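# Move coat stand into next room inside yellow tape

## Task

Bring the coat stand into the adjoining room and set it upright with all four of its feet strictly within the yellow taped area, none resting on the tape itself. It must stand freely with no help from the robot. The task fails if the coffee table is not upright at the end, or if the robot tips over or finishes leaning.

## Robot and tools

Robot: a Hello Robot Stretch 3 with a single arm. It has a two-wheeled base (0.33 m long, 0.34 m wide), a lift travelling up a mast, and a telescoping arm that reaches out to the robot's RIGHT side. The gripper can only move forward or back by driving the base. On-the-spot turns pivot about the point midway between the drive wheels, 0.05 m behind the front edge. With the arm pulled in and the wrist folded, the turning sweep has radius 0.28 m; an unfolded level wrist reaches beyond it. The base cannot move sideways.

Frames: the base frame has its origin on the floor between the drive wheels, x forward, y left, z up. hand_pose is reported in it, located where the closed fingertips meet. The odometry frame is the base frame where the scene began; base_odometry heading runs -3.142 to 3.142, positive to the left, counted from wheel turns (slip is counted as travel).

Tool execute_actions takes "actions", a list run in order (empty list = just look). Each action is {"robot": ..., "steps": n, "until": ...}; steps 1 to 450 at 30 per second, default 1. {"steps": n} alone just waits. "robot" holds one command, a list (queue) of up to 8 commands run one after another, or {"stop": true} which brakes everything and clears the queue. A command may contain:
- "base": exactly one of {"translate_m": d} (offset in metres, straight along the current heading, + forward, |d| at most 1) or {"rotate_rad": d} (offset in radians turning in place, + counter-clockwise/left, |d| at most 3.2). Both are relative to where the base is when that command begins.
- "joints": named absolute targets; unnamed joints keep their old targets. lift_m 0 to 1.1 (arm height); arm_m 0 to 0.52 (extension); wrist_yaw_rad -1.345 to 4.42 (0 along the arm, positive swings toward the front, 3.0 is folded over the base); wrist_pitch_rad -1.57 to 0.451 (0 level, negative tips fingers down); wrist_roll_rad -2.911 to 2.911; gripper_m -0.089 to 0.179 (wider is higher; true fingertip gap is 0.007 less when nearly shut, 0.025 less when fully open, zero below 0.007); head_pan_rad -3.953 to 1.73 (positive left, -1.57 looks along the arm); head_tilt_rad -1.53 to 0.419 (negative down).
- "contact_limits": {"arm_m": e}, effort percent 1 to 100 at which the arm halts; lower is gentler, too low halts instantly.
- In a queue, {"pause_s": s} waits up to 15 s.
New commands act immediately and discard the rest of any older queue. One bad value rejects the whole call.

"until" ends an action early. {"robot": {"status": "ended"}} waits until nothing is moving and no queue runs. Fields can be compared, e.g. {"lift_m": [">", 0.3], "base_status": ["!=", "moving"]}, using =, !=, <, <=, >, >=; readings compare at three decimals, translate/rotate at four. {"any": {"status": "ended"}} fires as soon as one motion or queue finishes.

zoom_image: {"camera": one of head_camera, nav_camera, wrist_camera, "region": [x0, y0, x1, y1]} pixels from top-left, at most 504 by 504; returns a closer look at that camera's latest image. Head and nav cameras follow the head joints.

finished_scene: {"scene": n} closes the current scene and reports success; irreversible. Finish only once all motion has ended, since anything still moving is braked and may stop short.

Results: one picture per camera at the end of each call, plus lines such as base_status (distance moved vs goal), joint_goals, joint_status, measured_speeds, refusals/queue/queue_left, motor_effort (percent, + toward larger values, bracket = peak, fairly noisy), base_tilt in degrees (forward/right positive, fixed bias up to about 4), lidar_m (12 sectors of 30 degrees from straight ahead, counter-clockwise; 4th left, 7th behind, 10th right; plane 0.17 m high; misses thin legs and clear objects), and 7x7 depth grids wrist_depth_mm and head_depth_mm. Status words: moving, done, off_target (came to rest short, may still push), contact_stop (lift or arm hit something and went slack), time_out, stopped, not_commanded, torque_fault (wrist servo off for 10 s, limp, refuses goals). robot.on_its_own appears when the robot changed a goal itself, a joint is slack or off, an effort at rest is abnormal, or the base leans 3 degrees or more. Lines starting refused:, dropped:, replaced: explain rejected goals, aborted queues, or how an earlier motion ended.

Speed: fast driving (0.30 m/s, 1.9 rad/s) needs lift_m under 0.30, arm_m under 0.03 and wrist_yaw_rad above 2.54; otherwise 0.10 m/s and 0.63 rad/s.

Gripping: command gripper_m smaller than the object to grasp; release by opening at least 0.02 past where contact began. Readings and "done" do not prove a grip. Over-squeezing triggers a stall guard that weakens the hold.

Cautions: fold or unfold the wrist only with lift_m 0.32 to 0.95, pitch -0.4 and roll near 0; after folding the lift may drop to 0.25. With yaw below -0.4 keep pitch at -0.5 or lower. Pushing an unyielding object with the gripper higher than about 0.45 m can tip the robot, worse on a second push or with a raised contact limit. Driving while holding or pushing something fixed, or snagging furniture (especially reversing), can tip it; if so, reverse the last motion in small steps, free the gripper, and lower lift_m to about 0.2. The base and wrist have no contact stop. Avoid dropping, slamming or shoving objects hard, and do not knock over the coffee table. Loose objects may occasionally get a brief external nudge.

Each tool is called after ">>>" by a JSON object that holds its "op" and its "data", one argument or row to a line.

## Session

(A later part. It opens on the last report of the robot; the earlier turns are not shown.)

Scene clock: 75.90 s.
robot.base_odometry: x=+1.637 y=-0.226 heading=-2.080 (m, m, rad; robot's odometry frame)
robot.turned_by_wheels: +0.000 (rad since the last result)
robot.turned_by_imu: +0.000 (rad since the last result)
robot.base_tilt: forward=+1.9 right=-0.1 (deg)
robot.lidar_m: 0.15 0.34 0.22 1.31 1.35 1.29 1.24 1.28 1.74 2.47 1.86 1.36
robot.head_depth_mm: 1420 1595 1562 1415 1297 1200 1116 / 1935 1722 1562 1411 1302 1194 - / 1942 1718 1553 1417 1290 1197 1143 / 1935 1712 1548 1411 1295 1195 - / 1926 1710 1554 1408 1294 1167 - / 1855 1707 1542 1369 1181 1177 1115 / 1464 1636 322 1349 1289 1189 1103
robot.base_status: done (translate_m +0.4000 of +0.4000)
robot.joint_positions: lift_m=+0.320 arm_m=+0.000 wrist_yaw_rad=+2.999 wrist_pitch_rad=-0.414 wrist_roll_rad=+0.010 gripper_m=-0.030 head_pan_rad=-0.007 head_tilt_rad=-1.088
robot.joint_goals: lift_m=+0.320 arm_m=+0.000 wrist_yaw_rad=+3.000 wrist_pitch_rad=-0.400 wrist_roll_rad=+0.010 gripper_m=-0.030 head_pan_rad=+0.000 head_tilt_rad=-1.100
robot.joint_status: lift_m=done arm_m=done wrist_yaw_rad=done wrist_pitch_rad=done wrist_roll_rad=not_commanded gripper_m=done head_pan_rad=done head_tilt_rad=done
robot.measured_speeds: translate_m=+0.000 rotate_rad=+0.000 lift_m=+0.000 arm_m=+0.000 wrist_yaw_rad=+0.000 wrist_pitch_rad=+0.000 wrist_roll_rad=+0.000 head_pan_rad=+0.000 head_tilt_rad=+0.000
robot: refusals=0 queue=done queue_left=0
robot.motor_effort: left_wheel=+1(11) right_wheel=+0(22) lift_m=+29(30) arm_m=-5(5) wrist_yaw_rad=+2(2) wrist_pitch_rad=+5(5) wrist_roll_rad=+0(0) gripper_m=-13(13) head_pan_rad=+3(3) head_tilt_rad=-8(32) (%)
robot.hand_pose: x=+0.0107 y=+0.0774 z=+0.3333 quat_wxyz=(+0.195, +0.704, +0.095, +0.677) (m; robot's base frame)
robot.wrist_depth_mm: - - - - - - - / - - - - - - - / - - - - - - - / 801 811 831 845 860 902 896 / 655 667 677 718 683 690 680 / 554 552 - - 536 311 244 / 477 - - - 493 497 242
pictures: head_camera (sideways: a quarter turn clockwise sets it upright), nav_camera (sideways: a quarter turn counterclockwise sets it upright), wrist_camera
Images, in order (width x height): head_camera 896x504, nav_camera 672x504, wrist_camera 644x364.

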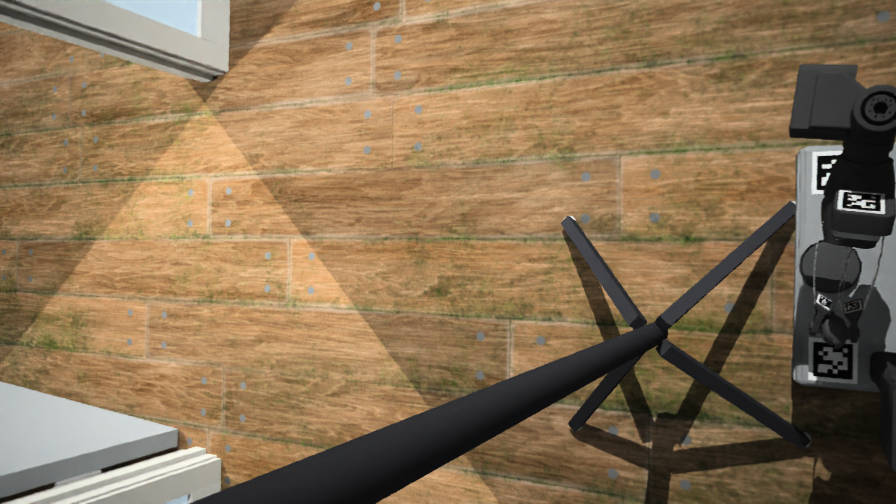

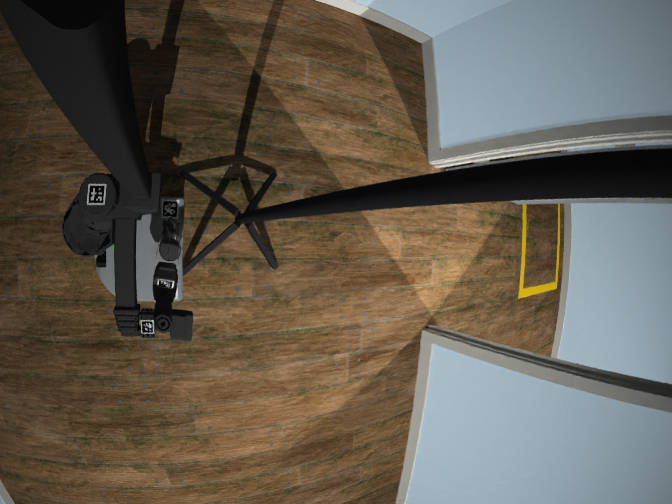

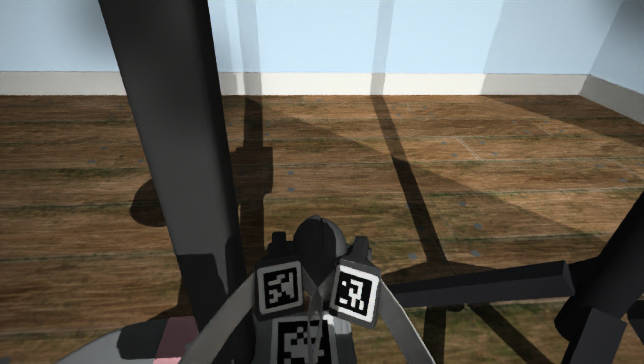

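>>> {"op": "execute_actions", "data": {
  "actions": [
    {"robot":[{"base":{"rotate_rad":-0.03},"joints":{"lift_m":0.28}},{"base":{"translate_m":-0.08}},{"base":{"rotate_rad":-0.57}},{"base":{"translate_m":-0.25}},{"base":{"rotate_rad":0.59}},{"base":{"translate_m":0.22}},{"joints":{"lift_m":0.32}},{"base":{"translate_m":0.4}}],"steps":450,"until":{"robot":{"status":"ended"}}},
    {"steps":450,"until":{"robot":{"status":"ended"}}}
  ]
}}

Scene clock: 93.33 s.
robot.base_odometry: x=+1.594 y=-0.585 heading=-2.090 (m, m, rad; robot's odometry frame)
robot.turned_by_wheels: -0.010 (rad since the last result)
robot.turned_by_imu: -0.011 (rad since the last result)
robot.base_tilt: forward=+2.0 right=-0.1 (deg)
robot.lidar_m: 1.20 1.01 1.22 1.17 1.21 1.64 1.57 1.63 2.19 0.17 0.28 1.22
robot.head_depth_mm: 1937 1728 1553 1419 1295 1160 1113 / 1939 1733 1556 1417 1288 1171 - / 1923 1719 1555 1414 1297 1183 - / 1927 1712 1545 1409 1294 1191 - / 1885 1714 1545 1408 1285 1187 - / 1393 1475 1526 1402 1287 1190 1115 / 1071 1218 1470 1393 1284 1189 1103
robot.base_status: done (translate_m +0.4000 of +0.4000)
robot.joint_positions: lift_m=+0.320 arm_m=+0.000 wrist_yaw_rad=+2.999 wrist_pitch_rad=-0.414 wrist_roll_rad=+0.010 gripper_m=-0.030 head_pan_rad=-0.006 head_tilt_rad=-1.089
robot.joint_goals: lift_m=+0.320 arm_m=+0.000 wrist_yaw_rad=+3.000 wrist_pitch_rad=-0.400 wrist_roll_rad=+0.010 gripper_m=-0.030 head_pan_rad=+0.000 head_tilt_rad=-1.100
robot.joint_status: lift_m=done arm_m=done wrist_yaw_rad=done wrist_pitch_rad=done wrist_roll_rad=not_commanded gripper_m=done head_pan_rad=done head_tilt_rad=done
robot.measured_speeds: translate_m=+0.000 rotate_rad=+0.000 lift_m=+0.000 arm_m=+0.000 wrist_yaw_rad=+0.000 wrist_pitch_rad=+0.000 wrist_roll_rad=+0.000 head_pan_rad=+0.000 head_tilt_rad=+0.000
robot: refusals=0 queue=done queue_left=0
robot.motor_effort: left_wheel=+0(21) right_wheel=+2(20) lift_m=+29(32) arm_m=-5(5) wrist_yaw_rad=+3(1) wrist_pitch_rad=+6(5) wrist_roll_rad=+0(0) gripper_m=-13(13) head_pan_rad=+3(3) head_tilt_rad=-7(8) (%)
robot.hand_pose: x=+0.0107 y=+0.0774 z=+0.3331 quat_wxyz=(+0.195, +0.704, +0.095, +0.677) (m; robot's base frame)
robot.wrist_depth_mm: - - - - - - - / - - - - - - - / - - - - - - - / 809 834 837 857 857 878 879 / 654 671 679 715 689 693 702 / 547 551 - - 576 580 584 / 477 - - - 489 501 502
pictures: head_camera (sideways: a quarter turn clockwise sets it upright), nav_camera (sideways: a quarter turn counterclockwise sets it upright), wrist_camera
Images, in order (width x height): head_camera 896x504, nav_camera 672x504, wrist_camera 644x364.

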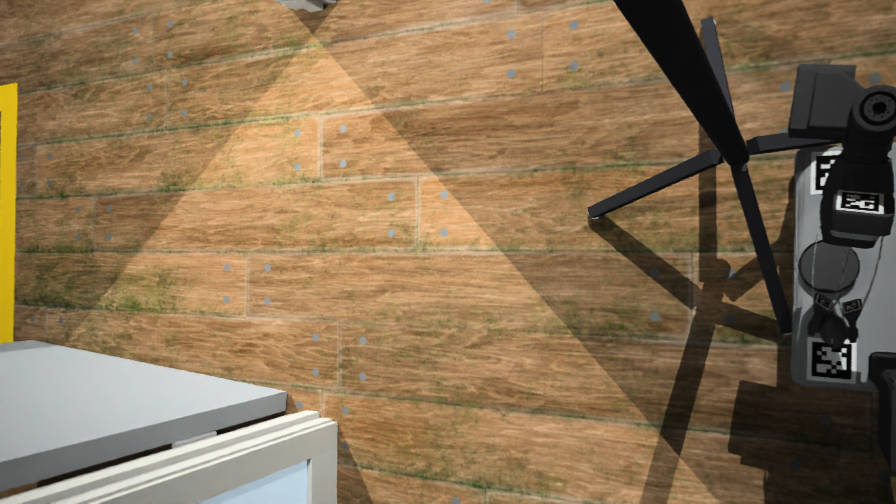

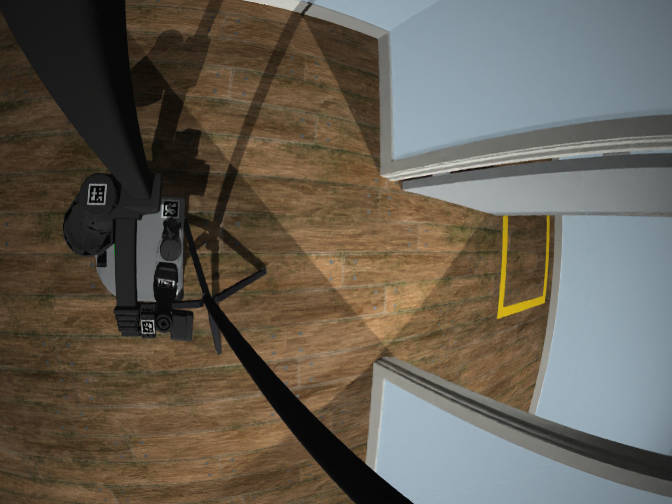

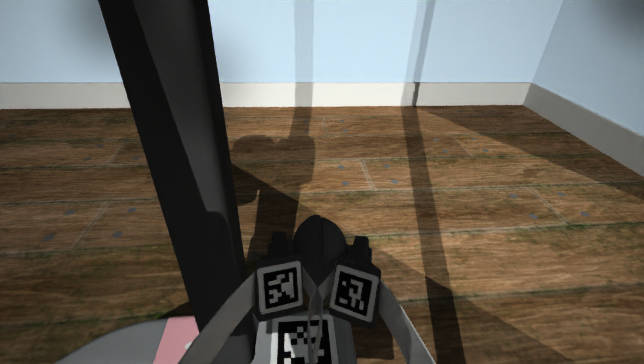

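>>> {"op": "execute_actions", "data": {
  "actions": [
    {"robot":[{"base":{"translate_m":-0.25},"joints":{"lift_m":0.34}},{"joints":{"wrist_yaw_rad":1.57,"gripper_m":0.15}},{"joints":{"wrist_pitch_rad":0,"lift_m":0.22,"arm_m":0.02}},{"base":{"translate_m":0.27}}],"steps":450,"until":{"robot":{"status":"ended"}}}
  ]
}}

>>> {"op": "execute_actions", "data": {
  "actions": [
    {"robot":[{"joints":{"gripper_m":0.03}},{"base":{"translate_m":0.5}}],"steps":450,"until":{"robot":{"status":"ended"}}}
  ]
}}

Scene clock: 106.37 s.
robot.base_odometry: x=+1.584 y=-0.602 heading=-2.090 (m, m, rad; robot's odometry frame)
robot.turned_by_wheels: +0.000 (rad since the last result)
robot.turned_by_imu: -0.002 (rad since the last result)
robot.base_tilt: forward=+1.9 right=-0.1 (deg)
robot.lidar_m: 1.19 0.99 1.22 1.17 1.22 1.63 1.60 1.65 2.22 0.17 0.29 1.12
robot.head_depth_mm: 1939 1721 1551 1418 1301 1163 1118 / 1940 1725 1554 1412 1295 1159 - / 1936 1724 1554 1404 1291 1172 - / 1933 1722 1553 1405 1288 1193 - / 1889 1713 1543 1406 1295 1187 - / 1396 1468 1520 1406 1286 1187 1117 / 1070 1204 1434 1403 1285 1188 1105
robot.base_status: done (translate_m +0.2700 of +0.2700)
robot.joint_positions: lift_m=+0.220 arm_m=+0.020 wrist_yaw_rad=+1.571 wrist_pitch_rad=-0.018 wrist_roll_rad=+0.010 gripper_m=+0.150 head_pan_rad=-0.006 head_tilt_rad=-1.089
robot.joint_goals: lift_m=+0.220 arm_m=+0.020 wrist_yaw_rad=+1.570 wrist_pitch_rad=+0.000 wrist_roll_rad=+0.010 gripper_m=+0.150 head_pan_rad=+0.000 head_tilt_rad=-1.100
robot.joint_status: lift_m=done arm_m=done wrist_yaw_rad=done wrist_pitch_rad=done wrist_roll_rad=not_commanded gripper_m=done head_pan_rad=done head_tilt_rad=done
robot.measured_speeds: translate_m=+0.000 rotate_rad=+0.000 lift_m=+0.000 arm_m=+0.000 wrist_yaw_rad=+0.000 wrist_pitch_rad=+0.000 wrist_roll_rad=+0.000 head_pan_rad=+0.000 head_tilt_rad=+0.000
robot: refusals=0 queue=done queue_left=0
robot.motor_effort: left_wheel=-1(6) right_wheel=+1(28) lift_m=+15(32) arm_m=+2(3) wrist_yaw_rad=+0(3) wrist_pitch_rad=+7(10) wrist_roll_rad=+0(0) gripper_m=+0(83) head_pan_rad=+3(3) head_tilt_rad=-8(7) (%)
robot.hand_pose: x=+0.2344 y=-0.1648 z=+0.3304 quat_wxyz=(+0.502, +0.507, -0.497, +0.493) (m; robot's base frame)
robot.wrist_depth_mm: 839 844 - - - 836 804 / 871 877 - 48 - 850 827 / 898 882 - 48 - 875 848 / 944 914 - 48 - 890 891 / 941 930 46 49 - 917 919 / 789 - 46 50 837 - 882 / 590 566 48 52 637 606 669
pictures: head_camera (sideways: a quarter turn clockwise sets it upright), nav_camera (sideways: a quarter turn counterclockwise sets it upright), wrist_camera
Images, in order (width x height): head_camera 896x504, nav_camera 672x504, wrist_camera 644x364.

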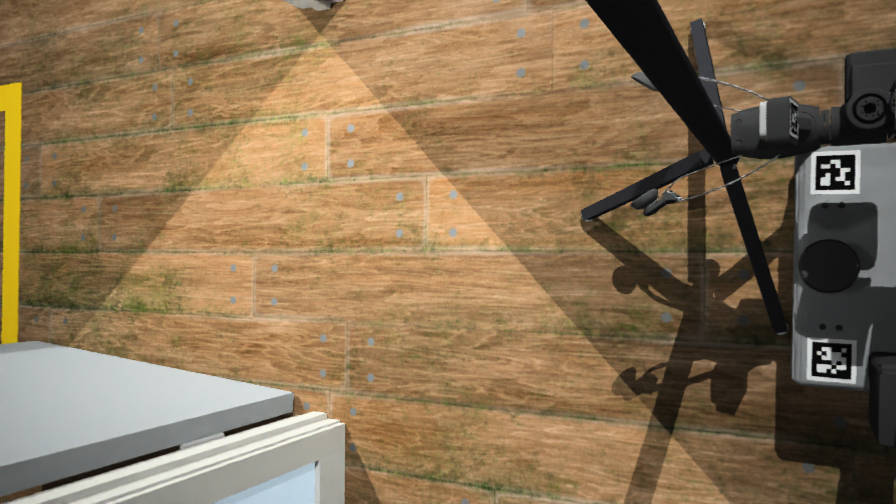

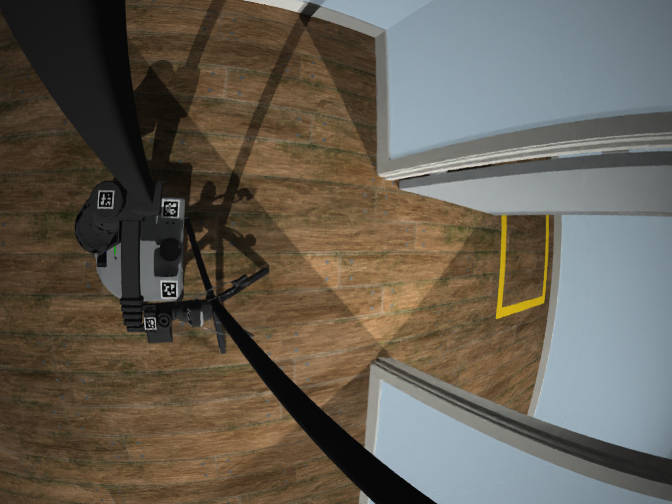

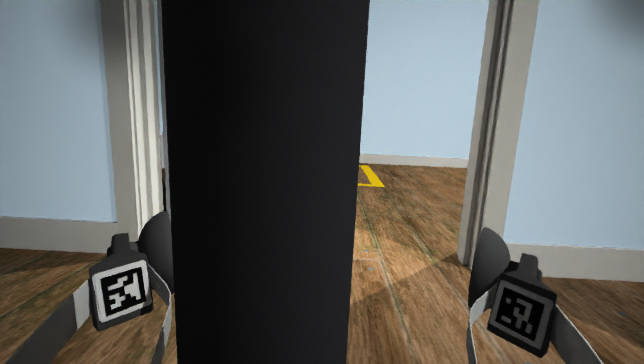

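Scene clock: 113.73 s.
robot.base_odometry: x=+1.336 y=-1.036 heading=-2.090 (m, m, rad; robot's odometry frame)
robot.turned_by_wheels: +0.000 (rad since the last result)
robot.turned_by_imu: -0.001 (rad since the last result)
robot.base_tilt: forward=+1.9 right=-0.1 (deg)
robot.lidar_m: 1.11 0.56 0.59 1.18 1.22 1.65 2.10 2.17 2.71 0.17 0.29 0.79
robot.head_depth_mm: 1943 1730 1559 1418 1304 1158 1118 / 1936 1730 1553 1417 1300 1156 1123 / 1933 1722 1557 1411 1293 1187 - / 1925 1706 1548 1411 1293 1196 - / 1925 1712 1541 1406 1291 1192 - / 1297 1360 1438 1379 1286 1188 1119 / 933 965 1005 1131 1257 1188 1105
robot.base_status: done (translate_m +0.4999 of +0.5000)
robot.joint_positions: lift_m=+0.220 arm_m=+0.020 wrist_yaw_rad=+1.624 wrist_pitch_rad=-0.018 wrist_roll_rad=+0.010 gripper_m=+0.031 head_pan_rad=-0.006 head_tilt_rad=-1.089
robot.joint_goals: lift_m=+0.220 arm_m=+0.020 wrist_yaw_rad=+1.619 wrist_pitch_rad=+0.000 wrist_roll_rad=+0.010 gripper_m=+0.030 head_pan_rad=+0.000 head_tilt_rad=-1.100
robot.joint_status: lift_m=done arm_m=done wrist_yaw_rad=done wrist_pitch_rad=done wrist_roll_rad=not_commanded gripper_m=done head_pan_rad=done head_tilt_rad=done
robot.measured_speeds: translate_m=+0.000 rotate_rad=+0.000 lift_m=+0.000 arm_m=+0.000 wrist_yaw_rad=+0.000 wrist_pitch_rad=+0.000 wrist_roll_rad=+0.000 head_pan_rad=+0.000 head_tilt_rad=+0.000
robot: refusals=0 queue=done queue_left=0
robot.on_its_own: wrist_yaw_rad is held at +1.619, not at your +1.570, by its stall guard, which is not easing now
robot.motor_effort: left_wheel=-1(8) right_wheel=+16(24) lift_m=+15(15) arm_m=+3(3) wrist_yaw_rad=-6(52) wrist_pitch_rad=+7(7) wrist_roll_rad=+0(0) gripper_m=-13(86) head_pan_rad=+3(3) head_tilt_rad=-7(8) (%)
robot.hand_pose: x=+0.2340 y=-0.1511 z=+0.3304 quat_wxyz=(+0.489, +0.520, -0.484, +0.506) (m; robot's base frame)
robot.wrist_depth_mm: 515 683 939 - - - - / 532 700 966 - - - - / 532 721 954 - - - - / 544 728 955 - - - - / 552 741 52 - - - - / 581 728 49 46 51 874 826 / 571 597 56 47 575 652 589
pictures: head_camera (sideways: a quarter turn clockwise sets it upright), nav_camera (sideways: a quarter turn counterclockwise sets it upright), wrist_camera
Images, in order (width x height): head_camera 896x504, nav_camera 672x504, wrist_camera 644x364.

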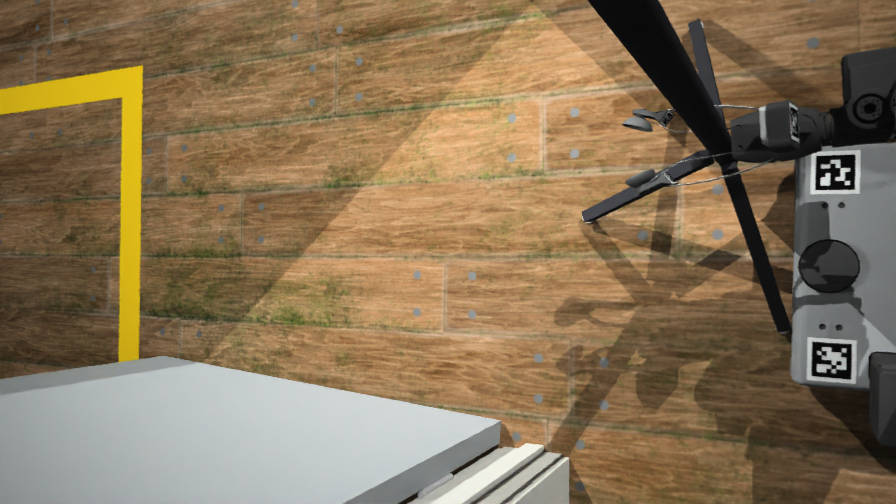

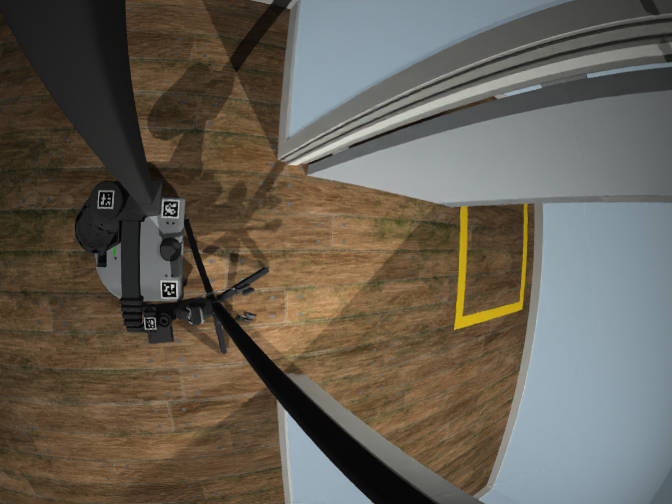

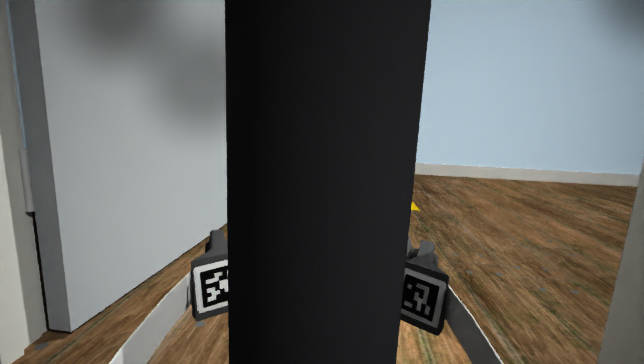

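Stable.

>>> {"op": "execute_actions", "data": {
  "actions": [
    {"robot":[{"base":{"translate_m":1}},{"base":{"translate_m":0.5}},{"base":{"rotate_rad":0.3}}],"steps":450,"until":{"robot":{"status":"ended"}}},
    {"steps":450,"until":{"robot":{"status":"ended"}}}
  ]
}}

Scene clock: 133.37 s.
robot.base_odometry: x=+0.592 y=-2.338 heading=-1.790 (m, m, rad; robot's odometry frame)
robot.turned_by_wheels: +0.300 (rad since the last result)
robot.turned_by_imu: +0.293 (rad since the last result)
robot.base_tilt: forward=+1.9 right=-0.1 (deg)
robot.lidar_m: 1.18 1.38 1.21 0.27 0.32 0.63 1.09 1.10 1.97 0.17 0.30 0.28
robot.head_depth_mm: 1143 1347 1532 1415 1298 1157 1121 / 1179 1409 1553 1411 1295 984 1127 / 1215 1449 1553 1408 1296 1188 - / 1251 1510 1552 1403 1290 1196 - / 1295 1574 1534 1404 1289 1193 - / 1347 1628 1536 1398 1289 1185 1116 / 1394 1652 1542 1394 1284 1186 1018
robot.base_status: done (rotate_rad +0.2998 of +0.3000)
robot.joint_positions: lift_m=+0.220 arm_m=+0.020 wrist_yaw_rad=+1.541 wrist_pitch_rad=-0.019 wrist_roll_rad=+0.010 gripper_m=+0.031 head_pan_rad=-0.006 head_tilt_rad=-1.090
robot.joint_goals: lift_m=+0.220 arm_m=+0.020 wrist_yaw_rad=+1.544 wrist_pitch_rad=+0.000 wrist_roll_rad=+0.010 gripper_m=+0.030 head_pan_rad=+0.000 head_tilt_rad=-1.100
robot.joint_status: lift_m=done arm_m=done wrist_yaw_rad=done wrist_pitch_rad=done wrist_roll_rad=not_commanded gripper_m=done head_pan_rad=done head_tilt_rad=done
robot.measured_speeds: translate_m=+0.000 rotate_rad=+0.000 lift_m=+0.000 arm_m=+0.000 wrist_yaw_rad=+0.000 wrist_pitch_rad=+0.000 wrist_roll_rad=+0.000 head_pan_rad=+0.000 head_tilt_rad=+0.000
robot: refusals=0 queue=done queue_left=0
robot.on_its_own: wrist_yaw_rad is held at +1.544, not at your +1.570, by its stall guard, which is not easing now
robot.motor_effort: left_wheel=-2(13) right_wheel=+4(26) lift_m=+15(15) arm_m=-8(8) wrist_yaw_rad=+4(81) wrist_pitch_rad=+8(9) wrist_roll_rad=-1(0) gripper_m=-14(17) head_pan_rad=+2(3) head_tilt_rad=-7(7) (%)
robot.hand_pose: x=+0.2343 y=-0.1731 z=+0.3302 quat_wxyz=(+0.510, +0.500, -0.505, +0.485) (m; robot's base frame)
robot.wrist_depth_mm: - - - - 971 927 853 / - - - - 975 949 872 / - - - - - 986 906 / - - - - - 987 935 / - - 498 - 52 - 937 / 755 780 50 46 49 853 876 / 586 596 552 48 58 653 654
pictures: head_camera (sideways: a quarter turn clockwise sets it upright), nav_camera (sideways: a quarter turn counterclockwise sets it upright), wrist_camera
Images, in order (width x height): head_camera 896x504, nav_camera 672x504, wrist_camera 644x364.

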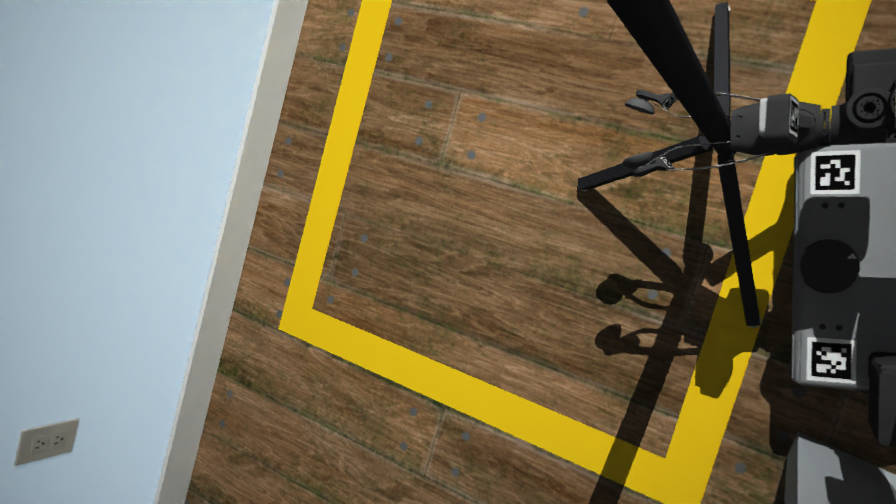

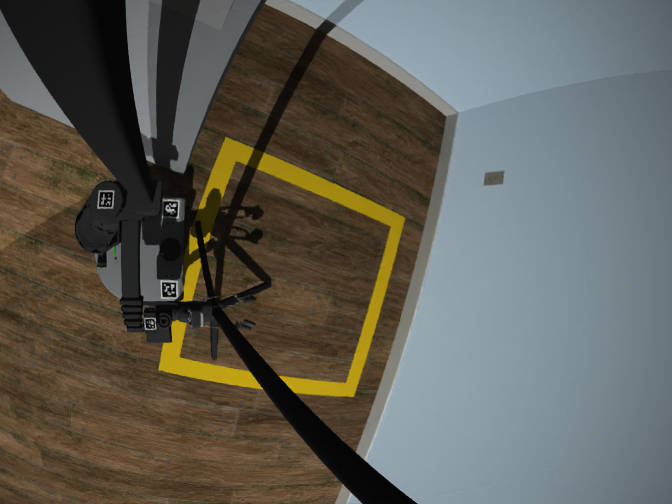

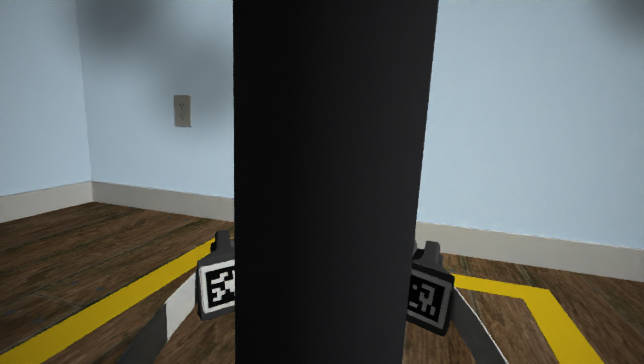

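>>> {"op": "execute_actions", "data": {
  "actions": [
    {"robot":[{"base":{"translate_m":0.37}},{"joints":{"gripper_m":0.15,"head_pan_rad":-0.5}},{"base":{"translate_m":-0.25}}],"steps":450,"until":{"robot":{"status":"ended"}}}
  ]
}}

Scene clock: 144.43 s.
robot.base_odometry: x=+0.566 y=-2.455 heading=-1.790 (m, m, rad; robot's odometry frame)
robot.turned_by_wheels: +0.000 (rad since the last result)
robot.turned_by_imu: -0.001 (rad since the last result)
robot.base_tilt: forward=+1.9 right=-0.1 (deg)
robot.lidar_m: 0.37 1.24 1.18 0.30 0.28 0.53 1.21 1.25 2.12 2.00 1.22 0.32
robot.head_depth_mm: 1177 1453 1556 1418 1302 1202 1117 / 1151 1405 1552 1415 1291 1207 - / 1126 1374 1541 1413 1298 1215 - / 1082 1301 1503 1385 1259 1192 - / 419 1221 1498 1387 1272 1189 1131 / 1058 1272 1494 1403 1285 1187 1106 / 1040 1239 1475 1400 1293 1190 1103
robot.base_status: done (translate_m -0.2500 of -0.2500)
robot.joint_positions: lift_m=+0.220 arm_m=+0.020 wrist_yaw_rad=+1.542 wrist_pitch_rad=-0.019 wrist_roll_rad=+0.010 gripper_m=+0.150 head_pan_rad=-0.493 head_tilt_rad=-1.090
robot.joint_goals: lift_m=+0.220 arm_m=+0.020 wrist_yaw_rad=+1.544 wrist_pitch_rad=+0.000 wrist_roll_rad=+0.010 gripper_m=+0.150 head_pan_rad=-0.500 head_tilt_rad=-1.100
robot.joint_status: lift_m=done arm_m=done wrist_yaw_rad=done wrist_pitch_rad=done wrist_roll_rad=not_commanded gripper_m=done head_pan_rad=done head_tilt_rad=done
robot.measured_speeds: translate_m=+0.000 rotate_rad=+0.000 lift_m=+0.000 arm_m=+0.000 wrist_yaw_rad=+0.000 wrist_pitch_rad=+0.000 wrist_roll_rad=+0.000 head_pan_rad=+0.000 head_tilt_rad=+0.000
robot: refusals=0 queue=done queue_left=0
robot.on_its_own: wrist_yaw_rad is held at +1.544, not at your +1.570, by its stall guard, which is not easing now
robot.motor_effort: left_wheel=-1(5) right_wheel=+1(24) lift_m=+15(15) arm_m=-5(8) wrist_yaw_rad=+3(7) wrist_pitch_rad=+7(7) wrist_roll_rad=+0(0) gripper_m=+0(83) head_pan_rad=-4(31) head_tilt_rad=-7(7) (%)
robot.hand_pose: x=+0.2343 y=-0.1727 z=+0.3302 quat_wxyz=(+0.510, +0.500, -0.505, +0.485) (m; robot's base frame)
robot.wrist_depth_mm: - - - 877 868 811 758 / - - - 951 903 836 770 / - - - - 927 849 784 / - - - 996 967 881 806 / - - - - 970 910 832 / 791 - 792 327 821 - 826 / 583 593 559 580 601 617 653
pictures: head_camera (sideways: a quarter turn clockwise sets it upright), nav_camera (sideways: a quarter turn counterclockwise sets it upright), wrist_camera
Images, in order (width x height): head_camera 896x504, nav_camera 672x504, wrist_camera 644x364.

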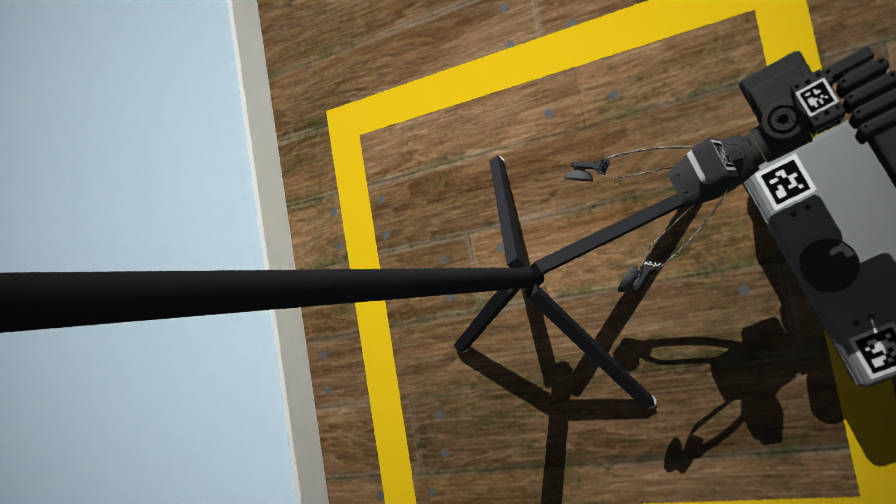

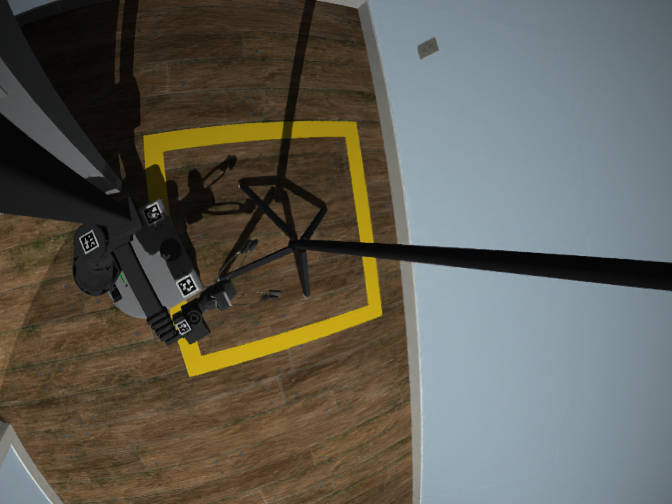

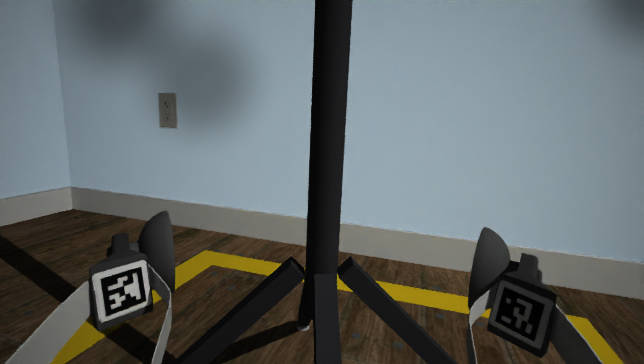

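>>> {"op": "finished_scene", "data": {
  "scene": 1
}}

The scene is finished: the task was done.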